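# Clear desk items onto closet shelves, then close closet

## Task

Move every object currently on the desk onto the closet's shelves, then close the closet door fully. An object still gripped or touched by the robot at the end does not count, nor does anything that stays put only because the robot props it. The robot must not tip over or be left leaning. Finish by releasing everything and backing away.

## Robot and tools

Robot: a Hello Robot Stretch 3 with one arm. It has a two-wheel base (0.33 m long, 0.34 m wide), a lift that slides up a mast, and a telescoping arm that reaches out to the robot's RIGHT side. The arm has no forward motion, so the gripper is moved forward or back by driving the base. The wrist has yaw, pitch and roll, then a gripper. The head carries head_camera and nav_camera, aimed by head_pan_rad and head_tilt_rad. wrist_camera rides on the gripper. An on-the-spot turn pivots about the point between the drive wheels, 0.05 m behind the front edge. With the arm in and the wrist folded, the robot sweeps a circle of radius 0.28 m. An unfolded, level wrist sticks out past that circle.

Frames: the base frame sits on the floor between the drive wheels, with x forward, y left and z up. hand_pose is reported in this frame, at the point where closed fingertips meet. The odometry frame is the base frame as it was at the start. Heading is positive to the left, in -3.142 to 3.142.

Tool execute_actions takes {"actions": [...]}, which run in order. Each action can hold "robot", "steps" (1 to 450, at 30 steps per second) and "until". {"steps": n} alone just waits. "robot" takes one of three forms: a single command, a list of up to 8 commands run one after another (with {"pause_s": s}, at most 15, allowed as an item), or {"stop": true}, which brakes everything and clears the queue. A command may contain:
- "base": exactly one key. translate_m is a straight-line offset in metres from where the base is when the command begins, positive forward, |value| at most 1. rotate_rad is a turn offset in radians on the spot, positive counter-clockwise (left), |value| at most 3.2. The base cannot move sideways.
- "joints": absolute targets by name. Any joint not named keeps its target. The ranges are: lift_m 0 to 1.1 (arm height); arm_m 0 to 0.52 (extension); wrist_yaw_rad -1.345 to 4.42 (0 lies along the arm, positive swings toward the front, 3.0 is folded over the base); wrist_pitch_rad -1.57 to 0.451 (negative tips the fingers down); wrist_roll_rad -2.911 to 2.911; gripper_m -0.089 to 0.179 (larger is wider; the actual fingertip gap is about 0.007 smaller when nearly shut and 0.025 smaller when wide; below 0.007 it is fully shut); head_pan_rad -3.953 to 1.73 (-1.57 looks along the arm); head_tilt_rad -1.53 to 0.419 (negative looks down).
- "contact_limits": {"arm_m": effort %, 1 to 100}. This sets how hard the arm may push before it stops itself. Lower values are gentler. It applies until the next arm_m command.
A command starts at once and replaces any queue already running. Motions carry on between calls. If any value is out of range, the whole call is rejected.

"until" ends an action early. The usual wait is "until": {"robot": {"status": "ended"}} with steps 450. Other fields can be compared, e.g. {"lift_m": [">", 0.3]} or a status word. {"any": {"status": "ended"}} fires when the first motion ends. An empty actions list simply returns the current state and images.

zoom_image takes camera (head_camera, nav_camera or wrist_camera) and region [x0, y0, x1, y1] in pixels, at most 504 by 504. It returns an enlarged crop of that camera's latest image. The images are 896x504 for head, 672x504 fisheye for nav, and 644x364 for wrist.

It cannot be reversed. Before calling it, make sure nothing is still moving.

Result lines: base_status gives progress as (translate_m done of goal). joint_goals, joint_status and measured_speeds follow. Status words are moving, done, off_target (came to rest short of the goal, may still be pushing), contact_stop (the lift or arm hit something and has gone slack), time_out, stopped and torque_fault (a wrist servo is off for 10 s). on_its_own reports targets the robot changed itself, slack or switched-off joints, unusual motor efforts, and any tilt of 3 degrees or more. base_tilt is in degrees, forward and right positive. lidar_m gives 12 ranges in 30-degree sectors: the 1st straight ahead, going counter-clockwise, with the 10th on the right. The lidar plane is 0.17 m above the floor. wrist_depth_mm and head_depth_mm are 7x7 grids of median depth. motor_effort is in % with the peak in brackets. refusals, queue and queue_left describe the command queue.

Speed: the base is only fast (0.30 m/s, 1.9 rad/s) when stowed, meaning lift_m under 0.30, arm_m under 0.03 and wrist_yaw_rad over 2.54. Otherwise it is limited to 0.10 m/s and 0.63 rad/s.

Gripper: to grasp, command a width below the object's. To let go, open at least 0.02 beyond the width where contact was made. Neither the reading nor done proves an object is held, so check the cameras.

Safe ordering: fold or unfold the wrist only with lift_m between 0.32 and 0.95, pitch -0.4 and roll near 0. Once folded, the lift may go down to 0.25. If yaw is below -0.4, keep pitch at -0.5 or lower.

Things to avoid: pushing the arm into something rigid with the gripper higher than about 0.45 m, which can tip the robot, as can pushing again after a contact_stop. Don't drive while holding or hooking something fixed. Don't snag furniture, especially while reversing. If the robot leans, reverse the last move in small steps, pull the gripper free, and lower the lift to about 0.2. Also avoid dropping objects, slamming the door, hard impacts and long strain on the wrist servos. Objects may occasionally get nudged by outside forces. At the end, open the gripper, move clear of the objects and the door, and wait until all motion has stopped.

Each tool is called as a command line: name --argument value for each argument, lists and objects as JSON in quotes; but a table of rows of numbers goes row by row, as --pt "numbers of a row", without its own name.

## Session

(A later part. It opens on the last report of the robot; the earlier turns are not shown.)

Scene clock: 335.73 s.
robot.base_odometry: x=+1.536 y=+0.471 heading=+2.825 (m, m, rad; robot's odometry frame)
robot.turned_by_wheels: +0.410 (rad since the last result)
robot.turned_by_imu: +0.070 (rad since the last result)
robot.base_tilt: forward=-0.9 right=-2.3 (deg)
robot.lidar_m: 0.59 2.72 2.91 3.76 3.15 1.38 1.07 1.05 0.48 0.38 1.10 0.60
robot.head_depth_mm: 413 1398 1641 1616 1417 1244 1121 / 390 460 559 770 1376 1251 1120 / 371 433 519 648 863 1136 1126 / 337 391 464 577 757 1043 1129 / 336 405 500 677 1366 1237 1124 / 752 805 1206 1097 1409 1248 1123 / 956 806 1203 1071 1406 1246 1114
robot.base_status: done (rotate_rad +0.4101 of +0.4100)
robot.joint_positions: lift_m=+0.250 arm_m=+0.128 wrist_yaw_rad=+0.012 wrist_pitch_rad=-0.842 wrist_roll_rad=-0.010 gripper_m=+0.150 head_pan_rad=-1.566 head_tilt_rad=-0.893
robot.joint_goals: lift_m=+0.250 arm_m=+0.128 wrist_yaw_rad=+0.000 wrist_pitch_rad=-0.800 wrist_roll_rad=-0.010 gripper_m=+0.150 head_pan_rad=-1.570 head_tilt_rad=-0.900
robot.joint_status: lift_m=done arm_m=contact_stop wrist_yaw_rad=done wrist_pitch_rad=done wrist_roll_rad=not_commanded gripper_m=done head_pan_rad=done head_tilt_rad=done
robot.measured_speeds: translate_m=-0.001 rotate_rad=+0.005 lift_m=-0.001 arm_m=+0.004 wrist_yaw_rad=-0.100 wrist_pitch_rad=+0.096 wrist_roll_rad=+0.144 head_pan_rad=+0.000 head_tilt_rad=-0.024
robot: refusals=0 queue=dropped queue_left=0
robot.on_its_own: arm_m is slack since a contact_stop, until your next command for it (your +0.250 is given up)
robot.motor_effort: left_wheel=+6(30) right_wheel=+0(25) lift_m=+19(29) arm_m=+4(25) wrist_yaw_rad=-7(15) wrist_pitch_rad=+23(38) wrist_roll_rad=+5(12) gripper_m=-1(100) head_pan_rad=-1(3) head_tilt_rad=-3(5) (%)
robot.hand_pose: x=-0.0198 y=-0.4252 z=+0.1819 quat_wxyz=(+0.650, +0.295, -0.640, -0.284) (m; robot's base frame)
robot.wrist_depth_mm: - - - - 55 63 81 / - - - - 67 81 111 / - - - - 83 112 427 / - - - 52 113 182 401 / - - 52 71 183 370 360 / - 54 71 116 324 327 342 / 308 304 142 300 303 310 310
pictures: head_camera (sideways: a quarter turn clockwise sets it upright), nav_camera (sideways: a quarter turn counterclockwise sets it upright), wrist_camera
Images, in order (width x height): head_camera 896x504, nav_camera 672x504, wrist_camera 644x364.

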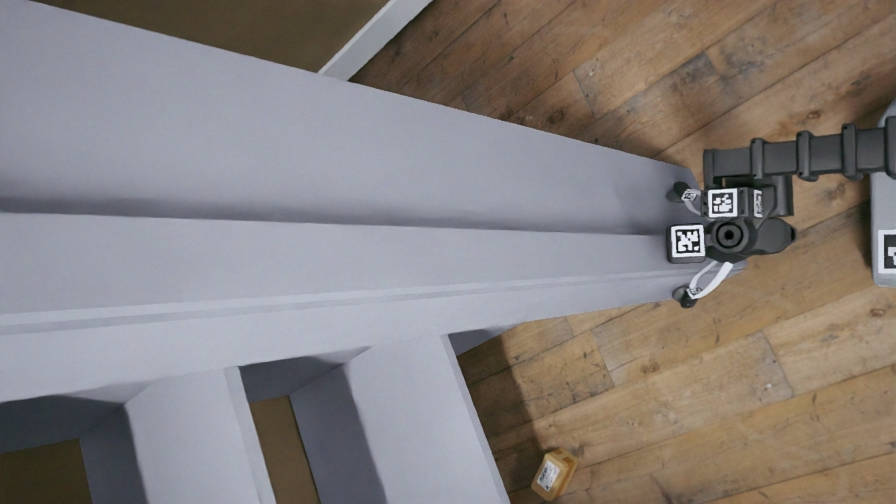

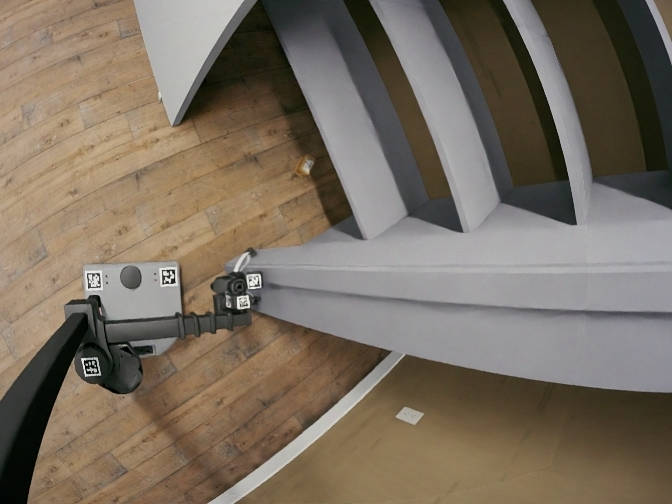

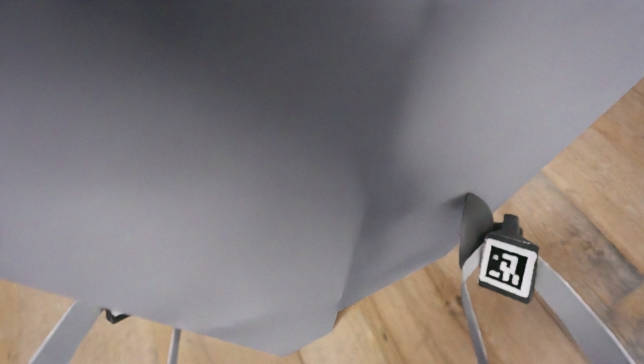

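execute_actions --actions '[{"robot":[{"joints":{"arm_m":0,"wrist_pitch_rad":-1.4}},{"base":{"rotate_rad":0.34}},{"base":{"translate_m":0.1}}],"steps":450,"until":{"robot":{"status":"ended"}}}]'

Scene clock: 340.23 s.
robot.base_odometry: x=+1.536 y=+0.471 heading=+2.825 (m, m, rad; robot's odometry frame)
robot.turned_by_wheels: +0.000 (rad since the last result)
robot.turned_by_imu: -0.008 (rad since the last result)
robot.base_tilt: forward=-0.5 right=-1.8 (deg)
robot.lidar_m: 0.59 2.72 2.89 3.76 3.24 1.39 1.07 1.05 0.48 0.38 1.10 0.60
robot.head_depth_mm: 401 1360 1609 1614 1415 1246 1128 / 379 447 549 766 1389 1242 1132 / 359 421 507 638 854 1206 1156 / 327 379 453 565 747 1090 1155 / 329 393 486 656 1338 1226 1117 / 723 789 1160 1079 1392 1250 1117 / 925 786 1185 1056 1381 1241 1120
robot.base_status: done (rotate_rad +0.4101 of +0.4100)
robot.joint_positions: lift_m=+0.250 arm_m=+0.001 wrist_yaw_rad=+0.009 wrist_pitch_rad=-1.343 wrist_roll_rad=-0.014 gripper_m=+0.150 head_pan_rad=-1.567 head_tilt_rad=-0.893
robot.joint_goals: lift_m=+0.250 arm_m=+0.000 wrist_yaw_rad=+0.000 wrist_pitch_rad=-1.400 wrist_roll_rad=-0.014 gripper_m=+0.150 head_pan_rad=-1.570 head_tilt_rad=-0.900
robot.joint_status: lift_m=done arm_m=done wrist_yaw_rad=done wrist_pitch_rad=off_target wrist_roll_rad=not_commanded gripper_m=done head_pan_rad=done head_tilt_rad=done
robot.measured_speeds: translate_m=+0.000 rotate_rad=+0.000 lift_m=+0.000 arm_m=+0.000 wrist_yaw_rad=+0.000 wrist_pitch_rad=+0.000 wrist_roll_rad=+0.000 head_pan_rad=+0.000 head_tilt_rad=+0.000
robot: refusals=0 queue=dropped queue_left=0
robot.on_its_own: wrist_pitch_rad is at rest, and its effort (-34) is outside its rest range (-20 to +32)
robot.motor_effort: left_wheel=+1(25) right_wheel=-3(22) lift_m=+21(21) arm_m=-4(13) wrist_yaw_rad=-6(12) wrist_pitch_rad=-34(34) wrist_roll_rad=+8(8) gripper_m=+0(7) head_pan_rad=-2(0) head_tilt_rad=-3(3) (%)
robot.hand_pose: x=-0.0213 y=-0.1800 z=+0.1340 quat_wxyz=(+0.559, +0.445, -0.547, -0.435) (m; robot's base frame)
robot.wrist_depth_mm: 299 302 303 308 312 309 314 / 299 299 301 302 308 309 318 / 297 298 303 304 304 309 310 / 295 297 298 301 305 305 309 / 295 297 300 302 304 306 307 / 295 - - - - - 305 / 290 293 - - - - -
pictures: head_camera (sideways: a quarter turn clockwise sets it upright), nav_camera (sideways: a quarter turn counterclockwise sets it upright), wrist_camera
dropped: robot: command 0 of its queue: wrist_pitch_rad: off_target
Images, in order (width x height): head_camera 896x504, nav_camera 672x504, wrist_camera 644x364.

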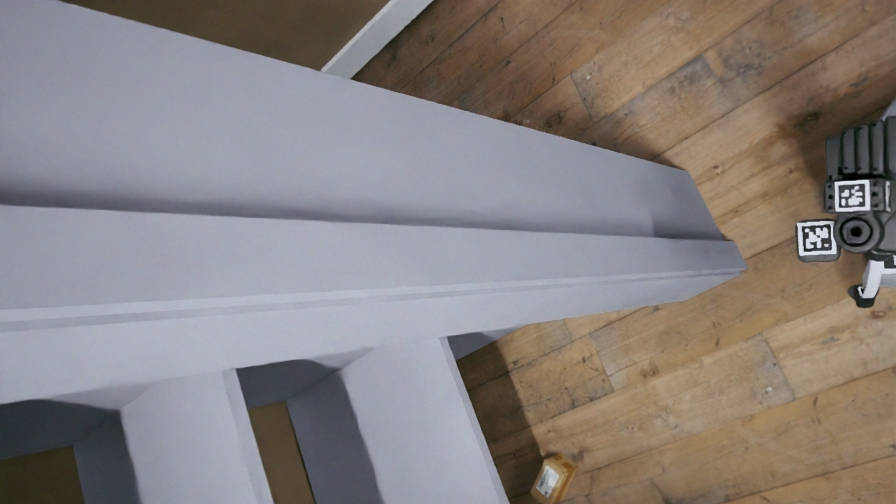

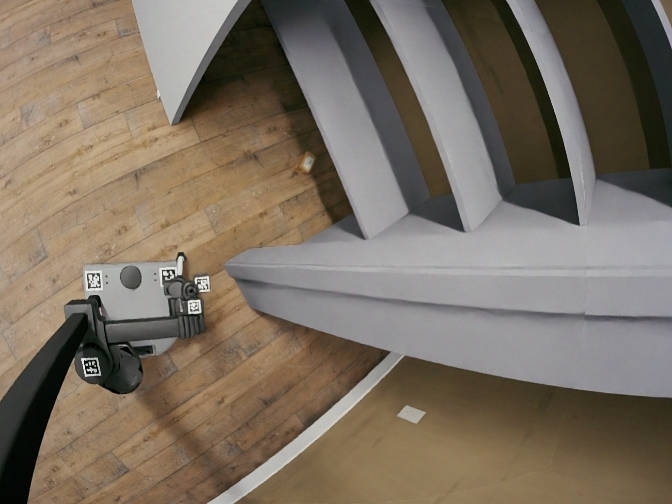

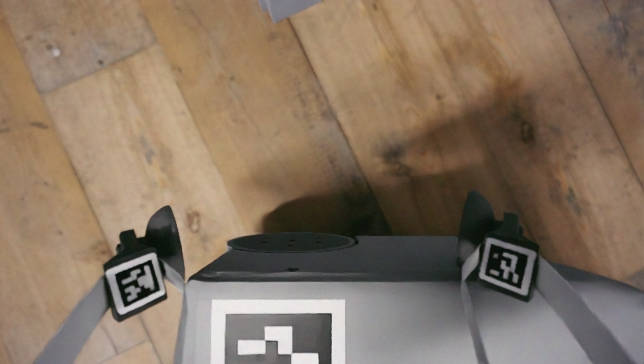

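execute_actions --actions '[{"robot":[{"joints":{"wrist_pitch_rad":-1.15}},{"base":{"rotate_rad":0.34}},{"base":{"translate_m":0.12}},{"joints":{"wrist_pitch_rad":-0.8,"arm_m":0.2}}],"steps":450,"until":{"robot":{"status":"ended"}}}]'

Scene clock: 351.00 s.
robot.base_odometry: x=+1.416 y=+0.468 heading=-3.119 (m, m, rad; robot's odometry frame)
robot.turned_by_wheels: +0.340 (rad since the last result)
robot.turned_by_imu: +0.343 (rad since the last result)
robot.base_tilt: forward=-0.5 right=-1.7 (deg)
robot.lidar_m: 1.01 2.64 3.35 3.27 1.88 1.26 1.17 0.56 0.43 0.98 1.10 0.49
robot.head_depth_mm: 777 773 846 652 722 1076 1118 / 955 818 1133 1109 1054 1104 1115 / 958 811 1221 1110 1410 1206 1119 / 951 790 1212 1111 1395 1221 1127 / 942 787 1219 1107 1406 1247 1111 / 926 788 1208 1081 1409 1237 1116 / 928 787 1212 1076 1395 1249 1117
robot.base_status: done (translate_m +0.1200 of +0.1200)
robot.joint_positions: lift_m=+0.250 arm_m=+0.200 wrist_yaw_rad=+0.002 wrist_pitch_rad=-0.814 wrist_roll_rad=+0.002 gripper_m=+0.150 head_pan_rad=-1.567 head_tilt_rad=-0.893
robot.joint_goals: lift_m=+0.250 arm_m=+0.200 wrist_yaw_rad=+0.000 wrist_pitch_rad=-0.800 wrist_roll_rad=+0.002 gripper_m=+0.150 head_pan_rad=-1.570 head_tilt_rad=-0.900
robot.joint_status: lift_m=done arm_m=done wrist_yaw_rad=done wrist_pitch_rad=done wrist_roll_rad=not_commanded gripper_m=done head_pan_rad=done head_tilt_rad=done
robot.measured_speeds: translate_m=+0.000 rotate_rad=+0.000 lift_m=+0.000 arm_m=+0.000 wrist_yaw_rad=+0.000 wrist_pitch_rad=+0.000 wrist_roll_rad=+0.000 head_pan_rad=+0.000 head_tilt_rad=+0.000
robot: refusals=0 queue=done queue_left=0
robot.motor_effort: left_wheel=-4(7) right_wheel=+3(8) lift_m=+21(21) arm_m=+3(8) wrist_yaw_rad=-2(7) wrist_pitch_rad=+8(34) wrist_roll_rad=+1(8) gripper_m=+1(0) head_pan_rad=+0(1) head_tilt_rad=-2(2) (%)
robot.hand_pose: x=-0.0213 y=-0.5031 z=+0.1863 quat_wxyz=(+0.649, +0.280, -0.649, -0.280) (m; robot's base frame)
robot.wrist_depth_mm: 559 574 568 576 575 395 286 / 507 506 501 489 507 410 290 / 440 450 441 454 448 429 289 / 404 402 402 401 397 393 301 / 365 369 368 365 365 378 304 / 331 - 331 335 335 325 285 / 307 306 307 308 304 298 201
pictures: head_camera (sideways: a quarter turn clockwise sets it upright), nav_camera (sideways: a quarter turn counterclockwise sets it upright), wrist_camera
Images, in order (width x height): head_camera 896x504, nav_camera 672x504, wrist_camera 644x364.

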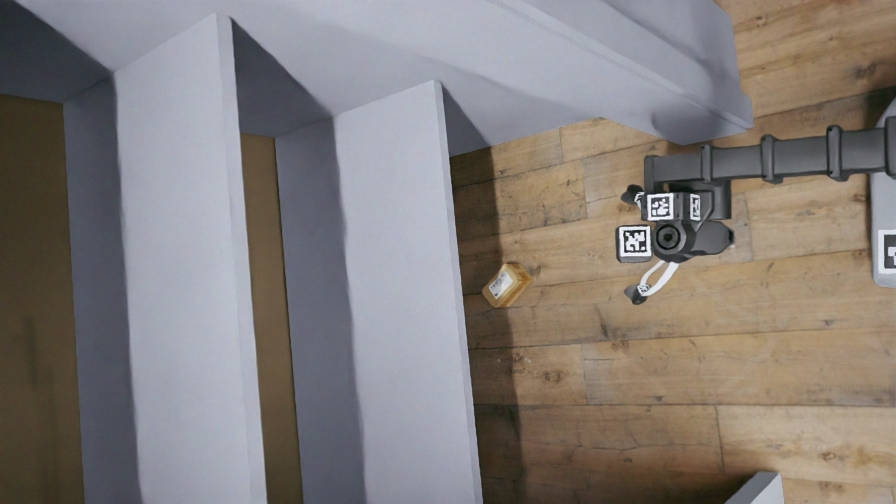

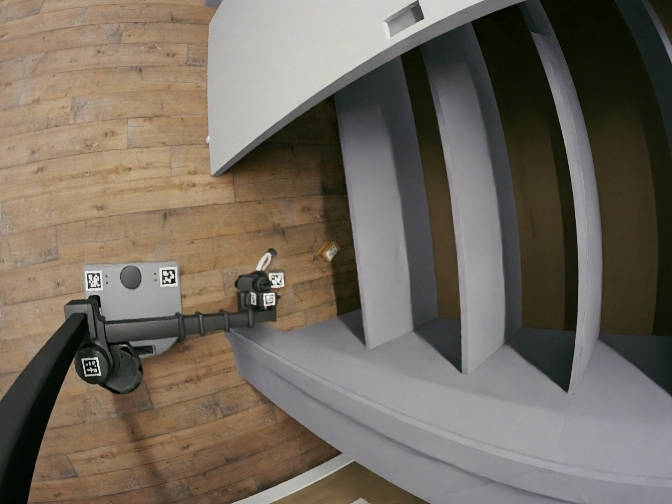

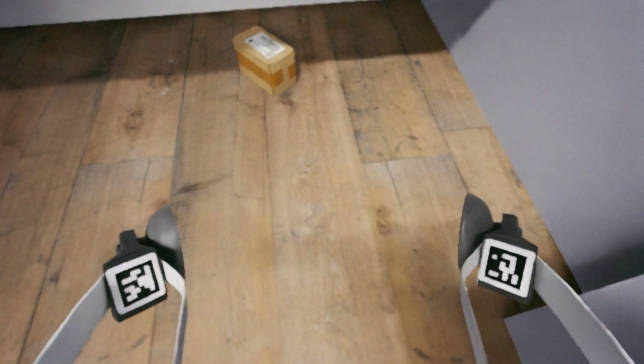

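execute_actions --actions '[{"robot":[{"base":{"translate_m":0.08},"joints":{"wrist_pitch_rad":-0.7,"lift_m":0.1,"arm_m":0.42}}],"steps":450,"until":{"robot":{"status":"ended"}}}]'

Scene clock: 356.97 s.
robot.base_odometry: x=+1.336 y=+0.466 heading=-3.119 (m, m, rad; robot's odometry frame)
robot.turned_by_wheels: +0.000 (rad since the last result)
robot.turned_by_imu: +0.001 (rad since the last result)
robot.base_tilt: forward=-0.6 right=-1.7 (deg)
robot.lidar_m: 0.98 2.56 3.29 3.29 2.00 1.34 1.25 0.55 0.47 1.08 0.44 0.46
robot.head_depth_mm: 931 813 1051 1069 906 1057 1120 / 960 814 1222 1106 1379 1229 1116 / 954 788 1220 1103 1425 1245 1136 / 943 791 1222 1102 1406 1247 1112 / 931 788 1213 1085 1407 1243 1123 / 925 789 1214 1076 1405 1257 1118 / 921 786 1182 1077 1403 1051 1115
robot.base_status: done (translate_m +0.0800 of +0.0800)
robot.joint_positions: lift_m=+0.100 arm_m=+0.420 wrist_yaw_rad=+0.002 wrist_pitch_rad=-0.715 wrist_roll_rad=+0.002 gripper_m=+0.150 head_pan_rad=-1.567 head_tilt_rad=-0.893
robot.joint_goals: lift_m=+0.100 arm_m=+0.420 wrist_yaw_rad=+0.000 wrist_pitch_rad=-0.700 wrist_roll_rad=+0.002 gripper_m=+0.150 head_pan_rad=-1.570 head_tilt_rad=-0.900
robot.joint_status: lift_m=done arm_m=done wrist_yaw_rad=done wrist_pitch_rad=done wrist_roll_rad=not_commanded gripper_m=done head_pan_rad=done head_tilt_rad=done
robot.measured_speeds: translate_m=+0.000 rotate_rad=+0.000 lift_m=+0.000 arm_m=+0.000 wrist_yaw_rad=+0.000 wrist_pitch_rad=+0.000 wrist_roll_rad=+0.000 head_pan_rad=+0.000 head_tilt_rad=+0.000
robot: refusals=0 queue=done queue_left=0
robot.motor_effort: left_wheel=-4(6) right_wheel=+3(9) lift_m=+17(22) arm_m=+4(6) wrist_yaw_rad=-2(2) wrist_pitch_rad=+8(9) wrist_roll_rad=+1(1) gripper_m=+0(0) head_pan_rad=+0(1) head_tilt_rad=-3(2) (%)
robot.hand_pose: x=-0.0213 y=-0.7424 z=+0.0531 quat_wxyz=(+0.662, +0.248, -0.662, -0.247) (m; robot's base frame)
robot.wrist_depth_mm: 356 374 387 392 398 404 333 / 347 340 341 243 346 344 328 / 295 294 292 222 290 291 291 / 258 255 256 250 253 257 255 / 227 233 228 229 227 232 226 / 204 - 204 203 203 195 202 / 190 184 185 186 184 184 184
pictures: head_camera (sideways: a quarter turn clockwise sets it upright), nav_camera (sideways: a quarter turn counterclockwise sets it upright), wrist_camera
Images, in order (width x height): head_camera 896x504, nav_camera 672x504, wrist_camera 644x364.

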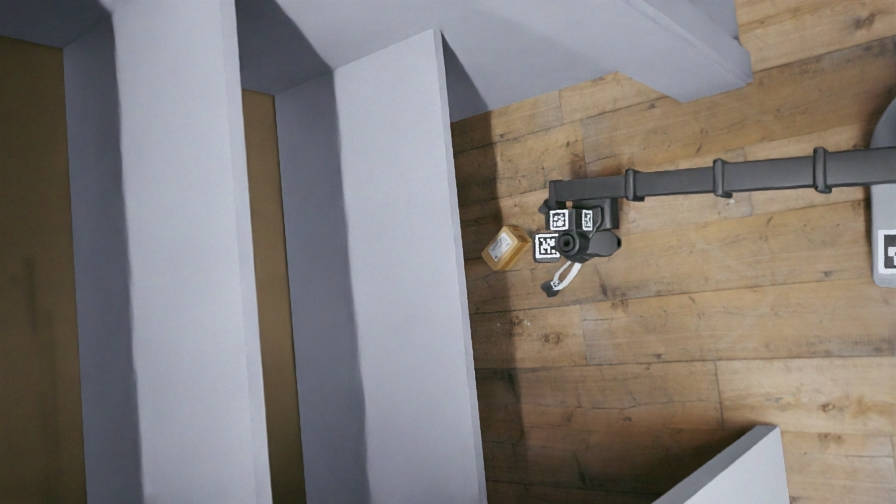

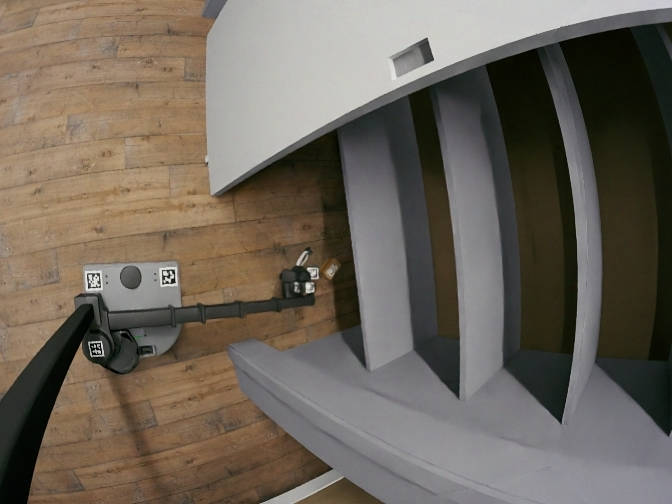

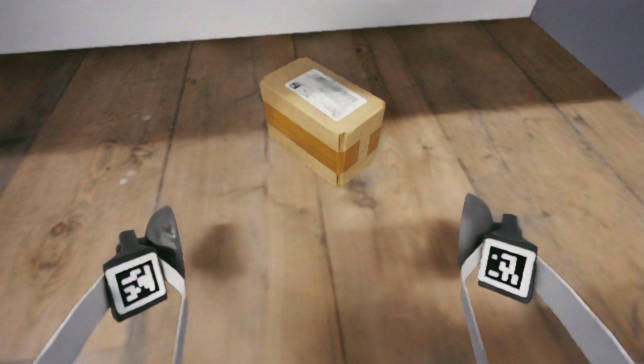

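execute_actions --actions '[{"robot":[{"joints":{"arm_m":0.52,"lift_m":0.09}},{"joints":{"gripper_m":0.03}},{"joints":{"lift_m":0.2}}],"steps":450,"until":{"robot":{"status":"ended"}}}]'

Scene clock: 366.10 s.
robot.base_odometry: x=+1.336 y=+0.466 heading=-3.119 (m, m, rad; robot's odometry frame)
robot.turned_by_wheels: +0.000 (rad since the last result)
robot.turned_by_imu: +0.001 (rad since the last result)
robot.base_tilt: forward=-0.6 right=-1.7 (deg)
robot.lidar_m: 0.99 2.57 3.28 3.28 2.00 1.35 1.25 0.55 0.47 0.83 0.44 0.46
robot.head_depth_mm: 925 811 1045 1067 904 1055 1120 / 964 811 1219 1109 1382 1224 1119 / 953 788 1209 1079 1391 1247 1117 / 938 786 1209 1088 1409 1251 1129 / 932 787 1211 1085 1404 1249 1123 / 927 787 1214 1076 1413 1249 1121 / 925 789 1179 1082 1402 1045 1113
robot.base_status: done (translate_m +0.0800 of +0.0800)
robot.joint_positions: lift_m=+0.199 arm_m=+0.517 wrist_yaw_rad=+0.000 wrist_pitch_rad=-0.717 wrist_roll_rad=+0.002 gripper_m=+0.031 head_pan_rad=-1.567 head_tilt_rad=-0.893
robot.joint_goals: lift_m=+0.200 arm_m=+0.520 wrist_yaw_rad=+0.000 wrist_pitch_rad=-0.700 wrist_roll_rad=+0.002 gripper_m=+0.030 head_pan_rad=-1.570 head_tilt_rad=-0.900
robot.joint_status: lift_m=done arm_m=done wrist_yaw_rad=done wrist_pitch_rad=done wrist_roll_rad=not_commanded gripper_m=done head_pan_rad=done head_tilt_rad=done
robot.measured_speeds: translate_m=+0.000 rotate_rad=+0.000 lift_m=+0.000 arm_m=+0.000 wrist_yaw_rad=+0.000 wrist_pitch_rad=+0.000 wrist_roll_rad=+0.000 head_pan_rad=+0.000 head_tilt_rad=+0.000
robot: refusals=0 queue=done queue_left=0
robot.motor_effort: left_wheel=-4(4) right_wheel=+4(4) lift_m=+43(45) arm_m=+4(6) wrist_yaw_rad=-1(2) wrist_pitch_rad=+10(10) wrist_roll_rad=+1(1) gripper_m=-15(100) head_pan_rad=+0(2) head_tilt_rad=-4(3) (%)
robot.hand_pose: x=-0.0216 y=-0.8390 z=+0.1517 quat_wxyz=(+0.662, +0.248, -0.662, -0.249) (m; robot's base frame)
robot.wrist_depth_mm: 289 294 307 321 333 346 327 / 325 334 346 354 369 386 326 / 358 374 379 391 419 420 340 / 375 381 362 169 372 378 344 / 332 335 336 155 341 334 327 / 301 303 292 288 294 299 302 / 274 272 273 272 273 270 270
pictures: head_camera (sideways: a quarter turn clockwise sets it upright), nav_camera (sideways: a quarter turn counterclockwise sets it upright), wrist_camera
Images, in order (width x height): head_camera 896x504, nav_camera 672x504, wrist_camera 644x364.

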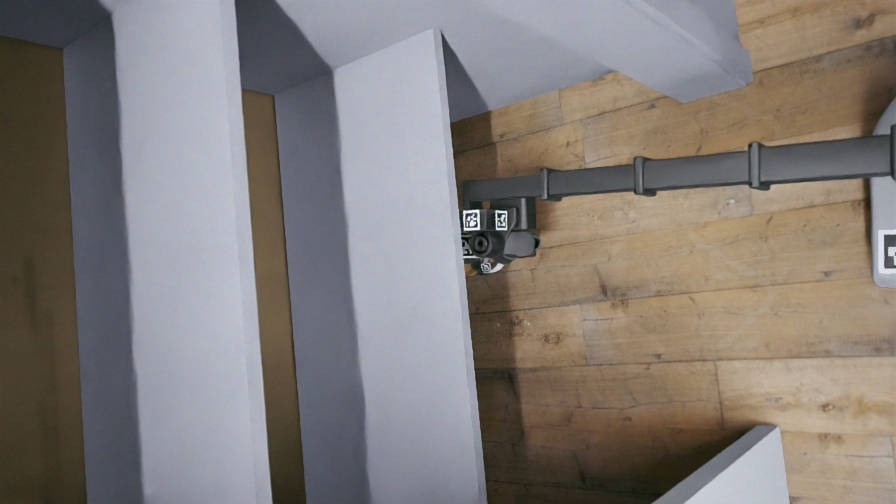

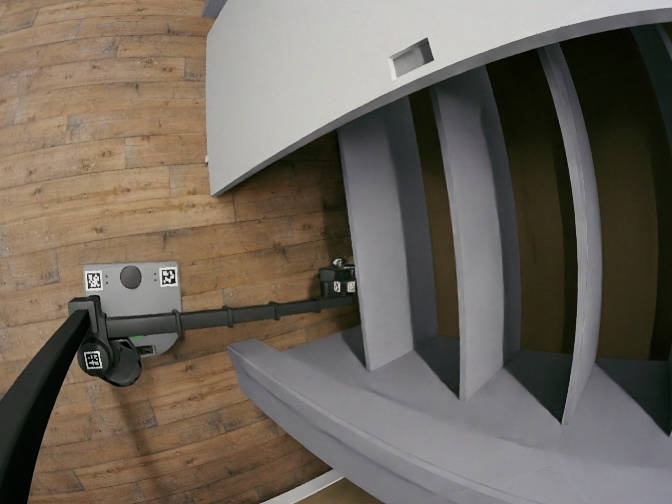

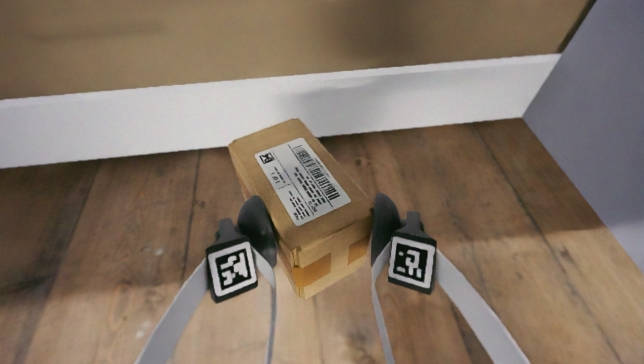

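execute_actions --actions '[{"robot":[{"joints":{"arm_m":0.15}},{"joints":{"lift_m":0.6,"wrist_pitch_rad":-0.3,"head_tilt_rad":-0.7}},{"joints":{"arm_m":0.36}}],"steps":450,"until":{"robot":{"status":"ended"}}}]'

Scene clock: 379.00 s.
robot.base_odometry: x=+1.336 y=+0.466 heading=-3.119 (m, m, rad; robot's odometry frame)
robot.turned_by_wheels: +0.000 (rad since the last result)
robot.turned_by_imu: +0.002 (rad since the last result)
robot.base_tilt: forward=-0.6 right=-1.7 (deg)
robot.lidar_m: 0.98 2.56 3.25 3.29 2.01 1.35 1.25 0.54 0.47 1.08 0.44 0.46
robot.head_depth_mm: 744 979 863 1044 1060 1061 913 / 739 1041 871 1239 1115 - - / 668 1027 863 1295 - 1360 1185 / 668 1019 866 1149 1490 1358 1179 / 669 1018 867 1216 1088 1360 1183 / 667 1006 861 1213 1059 1364 1181 / 667 993 862 1217 1054 1361 1176
robot.base_status: done (translate_m +0.0800 of +0.0800)
robot.joint_positions: lift_m=+0.599 arm_m=+0.360 wrist_yaw_rad=+0.000 wrist_pitch_rad=-0.329 wrist_roll_rad=+0.002 gripper_m=+0.031 head_pan_rad=-1.567 head_tilt_rad=-0.705
robot.joint_goals: lift_m=+0.600 arm_m=+0.360 wrist_yaw_rad=+0.000 wrist_pitch_rad=-0.300 wrist_roll_rad=+0.002 gripper_m=+0.030 head_pan_rad=-1.570 head_tilt_rad=-0.700
robot.joint_status: lift_m=done arm_m=done wrist_yaw_rad=done wrist_pitch_rad=done wrist_roll_rad=not_commanded gripper_m=done head_pan_rad=done head_tilt_rad=done
robot.measured_speeds: translate_m=+0.000 rotate_rad=+0.000 lift_m=+0.000 arm_m=+0.000 wrist_yaw_rad=+0.000 wrist_pitch_rad=+0.000 wrist_roll_rad=+0.000 head_pan_rad=+0.000 head_tilt_rad=+0.000
robot: refusals=0 queue=done queue_left=0
robot.motor_effort: left_wheel=-4(4) right_wheel=+4(4) lift_m=+43(44) arm_m=+4(4) wrist_yaw_rad=-1(1) wrist_pitch_rad=+16(18) wrist_roll_rad=+1(1) gripper_m=-15(16) head_pan_rad=-1(1) head_tilt_rad=+1(14) (%)
robot.hand_pose: x=-0.0215 y=-0.7394 z=+0.6327 quat_wxyz=(+0.697, +0.116, -0.698, -0.116) (m; robot's base frame)
robot.wrist_depth_mm: 381 393 406 430 439 436 341 / 409 425 442 463 466 464 344 / 439 460 469 482 519 486 345 / 475 513 495 170 548 488 351 / 438 445 452 155 456 428 363 / 362 364 340 336 340 354 341 / 306 307 304 301 298 301 298
pictures: head_camera (sideways: a quarter turn clockwise sets it upright), nav_camera (sideways: a quarter turn counterclockwise sets it upright), wrist_camera
Images, in order (width x height): head_camera 896x504, nav_camera 672x504, wrist_camera 644x364.

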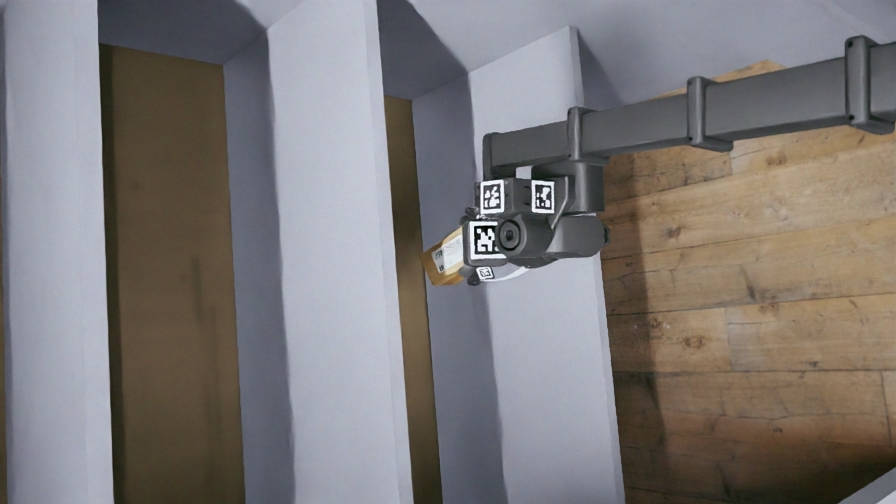

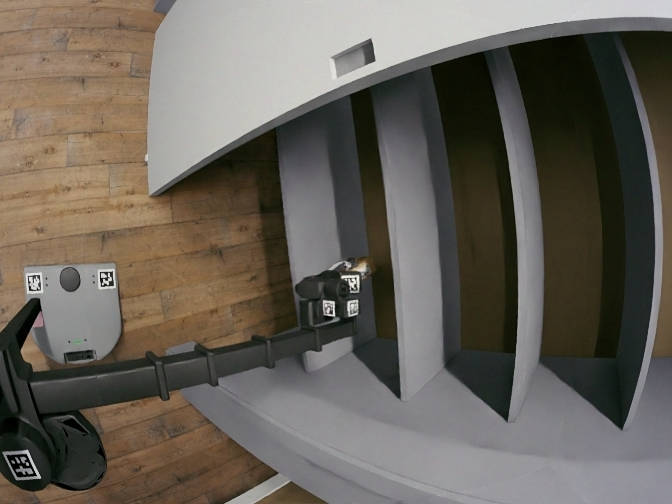

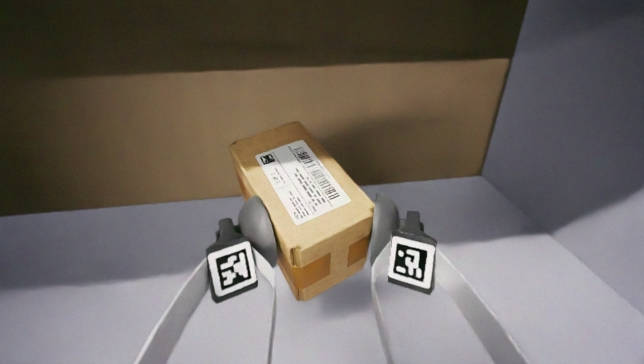

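execute_actions --actions '[{"robot":[{"joints":{"arm_m":0.40}},{"joints":{"lift_m":0.535}}],"steps":200,"until":{"robot":{"status":"ended"}}}]'

Scene clock: 384.17 s.
robot.base_odometry: x=+1.336 y=+0.466 heading=-3.119 (m, m, rad; robot's odometry frame)
robot.turned_by_wheels: +0.000 (rad since the last result)
robot.turned_by_imu: +0.001 (rad since the last result)
robot.base_tilt: forward=-0.5 right=-1.7 (deg)
robot.lidar_m: 0.99 2.56 3.26 3.29 2.01 1.35 1.25 0.55 0.47 1.08 0.44 0.46
robot.head_depth_mm: 742 977 865 1047 1061 1059 931 / 737 1044 865 1221 1115 1358 - / 670 1025 862 1273 - 1348 1182 / 668 1019 863 1235 1294 1352 1185 / 667 1018 862 1217 1091 1367 1187 / 666 1004 863 1215 1066 1358 1183 / 667 994 866 1214 1057 1363 1181
robot.base_status: done (translate_m +0.0800 of +0.0800)
robot.joint_positions: lift_m=+0.535 arm_m=+0.400 wrist_yaw_rad=+0.000 wrist_pitch_rad=-0.328 wrist_roll_rad=+0.002 gripper_m=+0.031 head_pan_rad=-1.567 head_tilt_rad=-0.705
robot.joint_goals: lift_m=+0.535 arm_m=+0.400 wrist_yaw_rad=+0.000 wrist_pitch_rad=-0.300 wrist_roll_rad=+0.002 gripper_m=+0.030 head_pan_rad=-1.570 head_tilt_rad=-0.700
robot.joint_status: lift_m=done arm_m=done wrist_yaw_rad=done wrist_pitch_rad=done wrist_roll_rad=not_commanded gripper_m=done head_pan_rad=done head_tilt_rad=done
robot.measured_speeds: translate_m=+0.000 rotate_rad=+0.000 lift_m=+0.000 arm_m=+0.000 wrist_yaw_rad=+0.000 wrist_pitch_rad=+0.000 wrist_roll_rad=+0.000 head_pan_rad=+0.000 head_tilt_rad=+0.000
robot: refusals=0 queue=done queue_left=0
robot.motor_effort: left_wheel=-4(4) right_wheel=+4(3) lift_m=+18(43) arm_m=+3(1) wrist_yaw_rad=-1(1) wrist_pitch_rad=+17(17) wrist_roll_rad=+1(1) gripper_m=-15(15) head_pan_rad=+0(1) head_tilt_rad=+2(1) (%)
robot.hand_pose: x=-0.0215 y=-0.7794 z=+0.5687 quat_wxyz=(+0.697, +0.116, -0.698, -0.116) (m; robot's base frame)
robot.wrist_depth_mm: 349 361 372 385 395 409 334 / 374 391 405 420 434 441 339 / 404 421 430 440 473 475 340 / 429 445 390 169 426 418 348 / 347 343 350 155 348 336 323 / 283 283 265 259 266 273 270 / 240 240 237 235 232 231 230
pictures: head_camera (sideways: a quarter turn clockwise sets it upright), nav_camera (sideways: a quarter turn counterclockwise sets it upright), wrist_camera
Images, in order (width x height): head_camera 896x504, nav_camera 672x504, wrist_camera 644x364.

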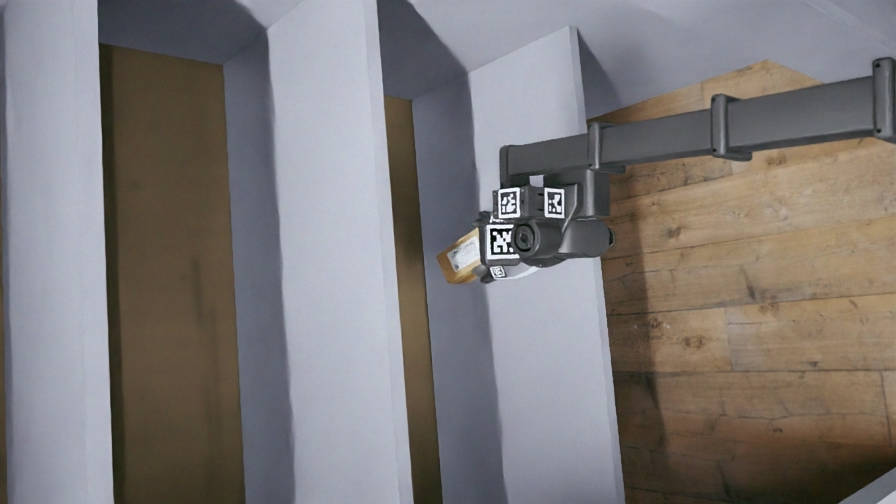

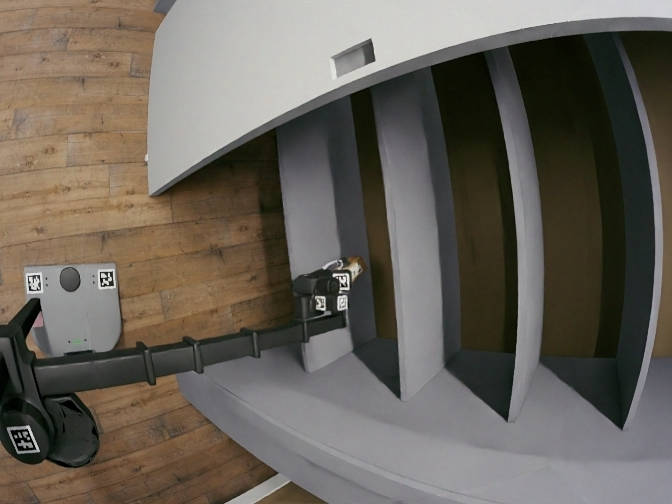

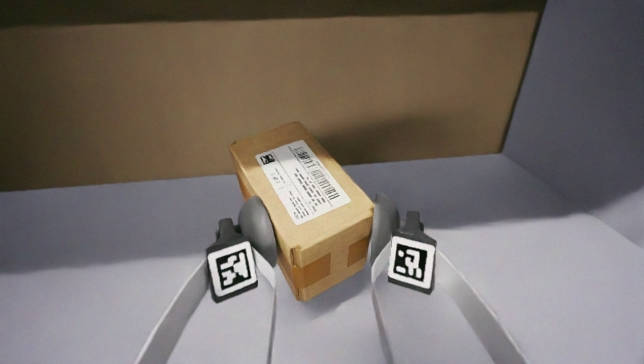

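execute_actions --actions '[{"robot":[{"joints":{"lift_m":0.512}},{"joints":{"gripper_m":0.12}},{"joints":{"lift_m":0.53}},{"joints":{"arm_m":0,"wrist_pitch_rad":-0.4}},{"base":{"rotate_rad":1.571}},{"joints":{"wrist_yaw_rad":3.0}},{"joints":{"lift_m":0.28}}],"steps":450,"until":{"robot":{"status":"ended"}}},{"robot":[{"base":{"translate_m":1.0}},{"base":{"translate_m":1.0}},{"base":{"translate_m":0.3}},{"base":{"rotate_rad":1.571},"joints":{"head_tilt_rad":-0.5}},{"base":{"translate_m":0.4},"joints":{"lift_m":0.94}}],"steps":450,"until":{"robot":{"status":"ended"}}},{"steps":300,"until":{"robot":{"status":"ended"}}}]'

Scene clock: 428.43 s.
robot.base_odometry: x=+1.789 y=-1.824 heading=+0.023 (m, m, rad; robot's odometry frame)
robot.turned_by_wheels: +3.142 (rad since the last result)
robot.turned_by_imu: +3.177 (rad since the last result)
robot.base_tilt: forward=-0.6 right=-1.7 (deg)
robot.lidar_m: 1.06 1.07 1.41 2.66 2.74 2.88 2.70 2.14 1.06 1.37 1.17 1.14
robot.head_depth_mm: 1188 1287 1035 729 1250 - - / 1172 1274 1036 730 1722 1620 - / 1161 1266 1031 729 1711 1608 - / 1134 1246 1035 696 1699 1617 - / 1127 1246 1032 694 1663 1612 - / 1106 1222 1034 696 1637 1563 - / 1100 1217 1022 694 1612 1574 1302
robot.base_status: done (translate_m +0.4000 of +0.4000)
robot.joint_positions: lift_m=+0.940 arm_m=+0.000 wrist_yaw_rad=+2.998 wrist_pitch_rad=-0.414 wrist_roll_rad=+0.002 gripper_m=+0.120 head_pan_rad=-1.567 head_tilt_rad=-0.507
robot.joint_goals: lift_m=+0.940 arm_m=+0.000 wrist_yaw_rad=+3.000 wrist_pitch_rad=-0.400 wrist_roll_rad=+0.002 gripper_m=+0.120 head_pan_rad=-1.570 head_tilt_rad=-0.500
robot.joint_status: lift_m=done arm_m=done wrist_yaw_rad=done wrist_pitch_rad=done wrist_roll_rad=not_commanded gripper_m=done head_pan_rad=done head_tilt_rad=done
robot.measured_speeds: translate_m=+0.000 rotate_rad=+0.000 lift_m=+0.000 arm_m=+0.000 wrist_yaw_rad=+0.000 wrist_pitch_rad=+0.000 wrist_roll_rad=+0.000 head_pan_rad=+0.000 head_tilt_rad=+0.000
robot: refusals=0 queue=done queue_left=0
robot.motor_effort: left_wheel=-4(12) right_wheel=+3(13) lift_m=+42(50) arm_m=-2(3) wrist_yaw_rad=+0(1) wrist_pitch_rad=+8(17) wrist_roll_rad=+1(1) gripper_m=+1(100) head_pan_rad=+0(0) head_tilt_rad=+2(16) (%)
robot.hand_pose: x=+0.0109 y=+0.0773 z=+0.9531 quat_wxyz=(+0.195, +0.701, +0.095, +0.679) (m; robot's base frame)
robot.wrist_depth_mm: - - - - - - 949 / - - - - - - 940 / - - - - - - - / - - - - - - - / - - - - - - - / - - - - - - - / - - - - - - -
pictures: head_camera (sideways: a quarter turn clockwise sets it upright), nav_camera (sideways: a quarter turn counterclockwise sets it upright), wrist_camera
Images, in order (width x height): head_camera 896x504, nav_camera 672x504, wrist_camera 644x364.

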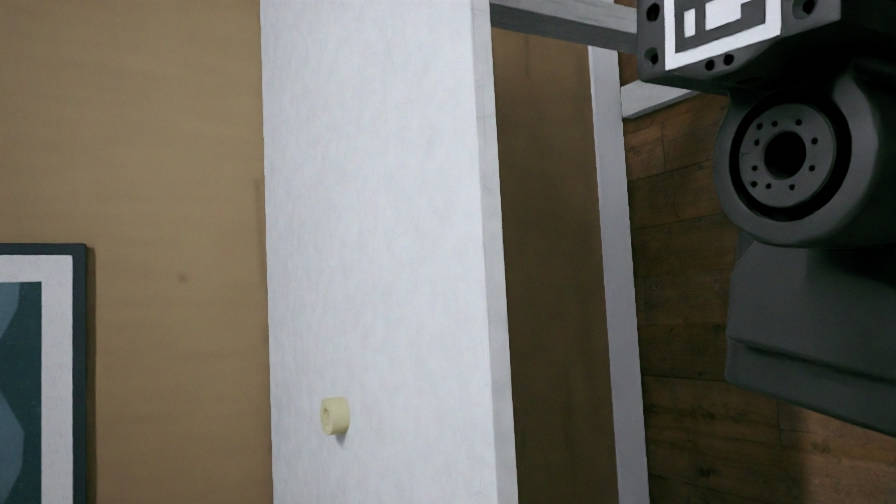

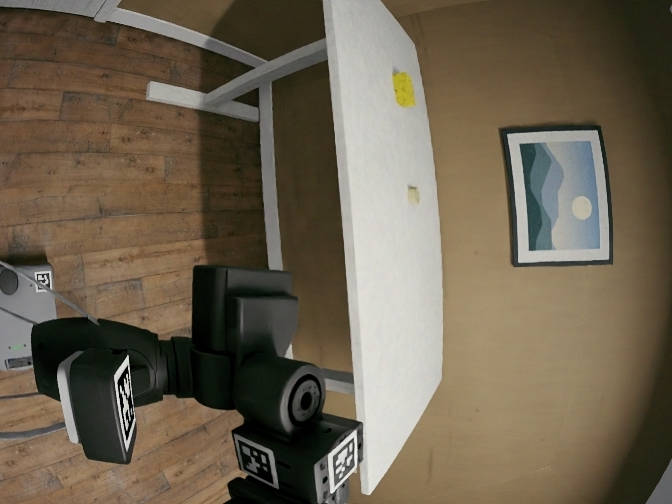

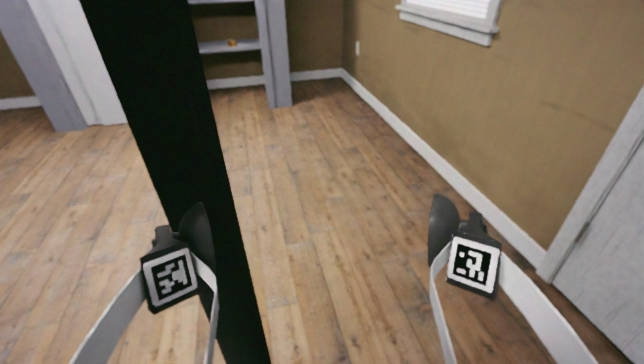

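execute_actions --actions '[{"robot":[{"base":{"rotate_rad":-0.035}},{"base":{"translate_m":0.27},"joints":{"wrist_yaw_rad":0}},{"joints":{"lift_m":1.03,"wrist_pitch_rad":-0.5,"head_tilt_rad":-0.6}},{"joints":{"arm_m":0.40}}],"steps":450,"until":{"robot":{"status":"ended"}}}]'

Scene clock: 443.07 s.
robot.base_odometry: x=+2.059 y=-1.827 heading=-0.012 (m, m, rad; robot's odometry frame)
robot.turned_by_wheels: -0.035 (rad since the last result)
robot.turned_by_imu: -0.031 (rad since the last result)
robot.base_tilt: forward=-0.5 right=-1.8 (deg)
robot.lidar_m: 0.79 0.80 1.03 2.20 3.16 3.20 2.97 2.17 1.18 1.34 0.99 0.87
robot.head_depth_mm: 1149 - 822 1668 1778 1465 1243 / 1122 1205 823 675 1762 1461 1246 / 1107 - 818 678 1713 1456 1246 / 1126 - 777 679 1714 1468 1245 / 1124 1198 819 674 1687 1457 1242 / 1109 1182 817 647 1672 1464 1237 / 1094 1168 820 647 1646 1459 1237
robot.base_status: done (translate_m +0.2700 of +0.2700)
robot.joint_positions: lift_m=+1.030 arm_m=+0.400 wrist_yaw_rad=+0.002 wrist_pitch_rad=-0.512 wrist_roll_rad=+0.002 gripper_m=+0.120 head_pan_rad=-1.567 head_tilt_rad=-0.592
robot.joint_goals: lift_m=+1.030 arm_m=+0.400 wrist_yaw_rad=+0.000 wrist_pitch_rad=-0.500 wrist_roll_rad=+0.002 gripper_m=+0.120 head_pan_rad=-1.570 head_tilt_rad=-0.600
robot.joint_status: lift_m=done arm_m=done wrist_yaw_rad=done wrist_pitch_rad=done wrist_roll_rad=not_commanded gripper_m=done head_pan_rad=done head_tilt_rad=done
robot.measured_speeds: translate_m=+0.000 rotate_rad=+0.000 lift_m=+0.000 arm_m=+0.000 wrist_yaw_rad=+0.000 wrist_pitch_rad=+0.000 wrist_roll_rad=+0.000 head_pan_rad=+0.000 head_tilt_rad=+0.000
robot: refusals=0 queue=done queue_left=0
robot.motor_effort: left_wheel=+0(6) right_wheel=-1(3) lift_m=+42(44) arm_m=+3(3) wrist_yaw_rad=-2(3) wrist_pitch_rad=+7(8) wrist_roll_rad=+1(1) gripper_m=+1(1) head_pan_rad=-1(1) head_tilt_rad=-3(9) (%)
robot.hand_pose: x=-0.0212 y=-0.7562 z=+1.0217 quat_wxyz=(+0.684, +0.180, -0.684, -0.179) (m; robot's base frame)
robot.wrist_depth_mm: 568 603 623 622 650 676 703 / 518 507 499 492 512 493 495 / 390 386 387 367 374 380 373 / 299 311 312 307 308 304 306 / 263 270 259 262 258 259 253 / 223 233 224 222 223 216 218 / 199 197 197 196 195 195 194
pictures: head_camera (sideways: a quarter turn clockwise sets it upright), nav_camera (sideways: a quarter turn counterclockwise sets it upright), wrist_camera
Images, in order (width x height): head_camera 896x504, nav_camera 672x504, wrist_camera 644x364.

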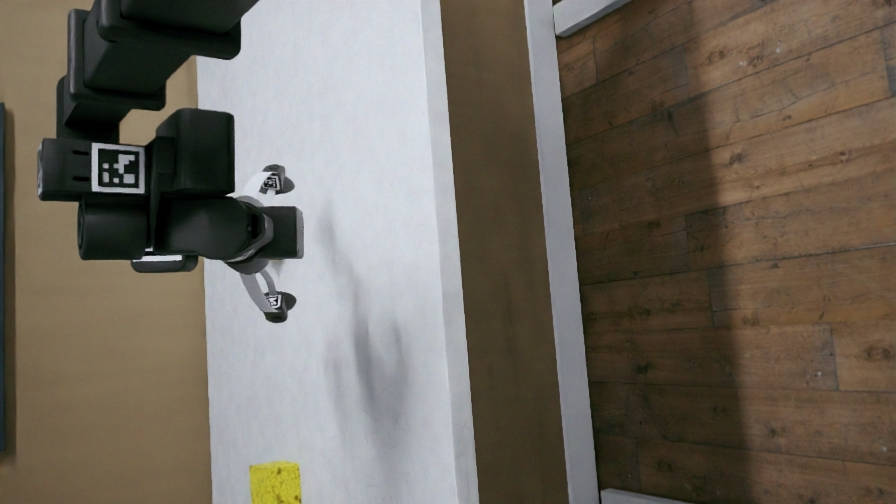

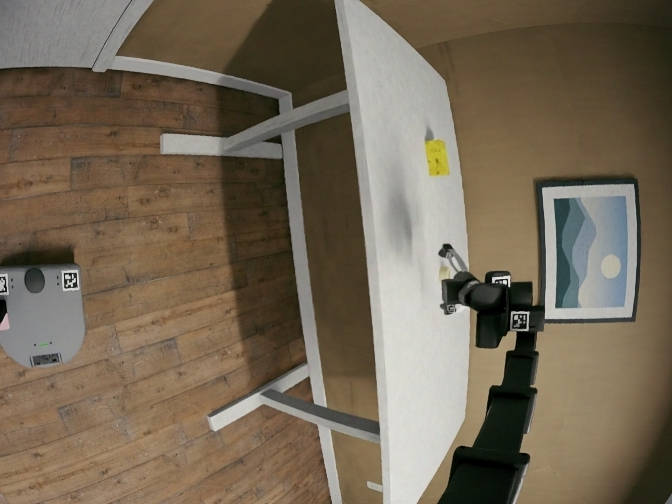

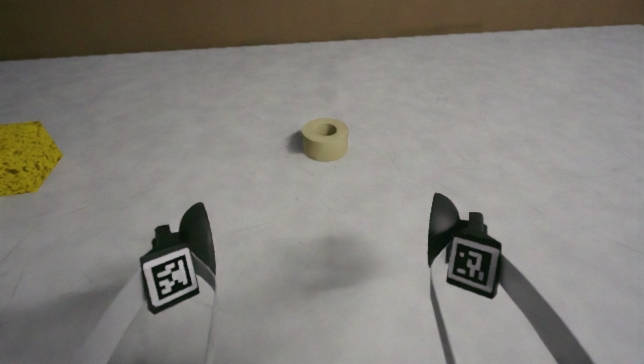

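execute_actions --actions '[{"robot":[{"joints":{"arm_m":0.52,"lift_m":0.97,"wrist_pitch_rad":-0.38}}],"steps":450,"until":{"robot":{"status":"ended"}}}]'

Scene clock: 447.77 s.
robot.base_odometry: x=+2.059 y=-1.827 heading=-0.012 (m, m, rad; robot's odometry frame)
robot.turned_by_wheels: +0.000 (rad since the last result)
robot.turned_by_imu: +0.001 (rad since the last result)
robot.base_tilt: forward=-0.6 right=-1.7 (deg)
robot.lidar_m: 0.79 0.80 1.03 2.19 3.14 3.20 2.97 2.17 1.18 1.34 1.00 0.87
robot.head_depth_mm: 1176 1263 - 1685 1769 1456 1240 / 1161 - 777 675 1762 1469 1238 / 1143 - 819 676 1718 1460 1251 / 1134 1200 779 675 1735 1457 1244 / 1109 1192 816 676 1683 1458 1240 / 1103 1185 818 648 1657 1460 1243 / 1094 1171 823 647 1651 1450 1244
robot.base_status: done (translate_m +0.2700 of +0.2700)
robot.joint_positions: lift_m=+0.970 arm_m=+0.517 wrist_yaw_rad=+0.002 wrist_pitch_rad=-0.399 wrist_roll_rad=+0.002 gripper_m=+0.120 head_pan_rad=-1.567 head_tilt_rad=-0.592
robot.joint_goals: lift_m=+0.970 arm_m=+0.520 wrist_yaw_rad=+0.000 wrist_pitch_rad=-0.380 wrist_roll_rad=+0.002 gripper_m=+0.120 head_pan_rad=-1.570 head_tilt_rad=-0.600
robot.joint_status: lift_m=done arm_m=done wrist_yaw_rad=done wrist_pitch_rad=done wrist_roll_rad=not_commanded gripper_m=done head_pan_rad=done head_tilt_rad=done
robot.measured_speeds: translate_m=+0.000 rotate_rad=+0.000 lift_m=+0.000 arm_m=+0.000 wrist_yaw_rad=+0.000 wrist_pitch_rad=+0.000 wrist_roll_rad=+0.000 head_pan_rad=+0.000 head_tilt_rad=+0.000
robot: refusals=0 queue=done queue_left=0
robot.motor_effort: left_wheel=+0(0) right_wheel=-1(1) lift_m=+17(47) arm_m=+3(5) wrist_yaw_rad=-2(2) wrist_pitch_rad=+11(12) wrist_roll_rad=+1(1) gripper_m=+1(0) head_pan_rad=-1(1) head_tilt_rad=-3(4) (%)
robot.hand_pose: x=-0.0211 y=-0.8884 z=+0.9874 quat_wxyz=(+0.693, +0.141, -0.693, -0.140) (m; robot's base frame)
robot.wrist_depth_mm: 466 481 500 514 535 564 578 / 494 503 523 526 532 516 510 / 373 368 362 362 360 357 350 / 281 280 277 264 271 272 267 / 222 226 221 207 220 217 217 / 188 193 186 183 183 176 181 / 161 159 159 159 158 156 156
pictures: head_camera (sideways: a quarter turn clockwise sets it upright), nav_camera (sideways: a quarter turn counterclockwise sets it upright), wrist_camera
Images, in order (width x height): head_camera 896x504, nav_camera 672x504, wrist_camera 644x364.

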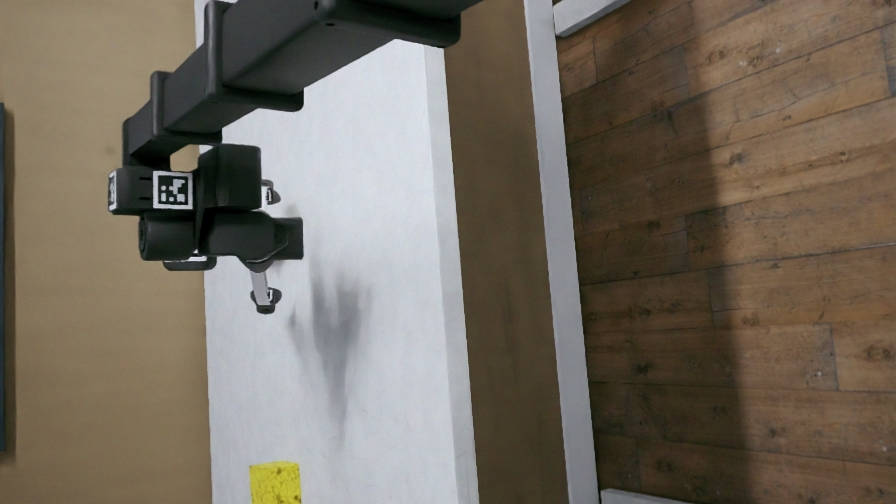

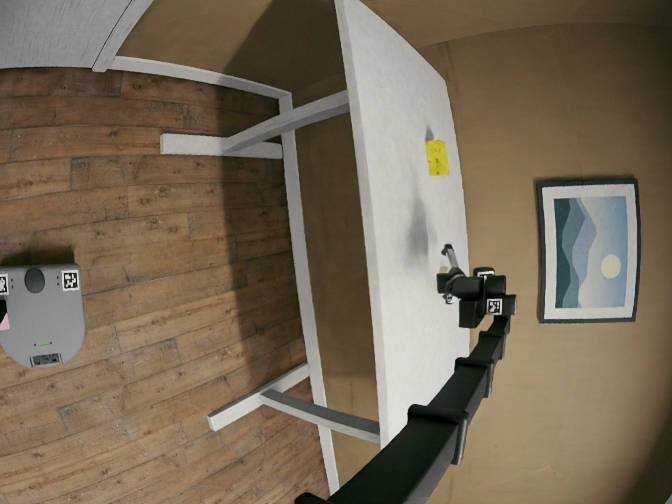

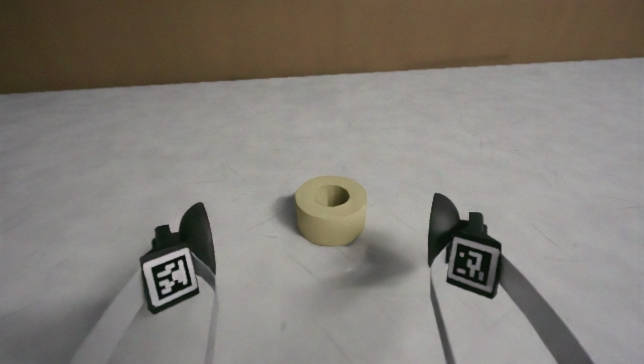

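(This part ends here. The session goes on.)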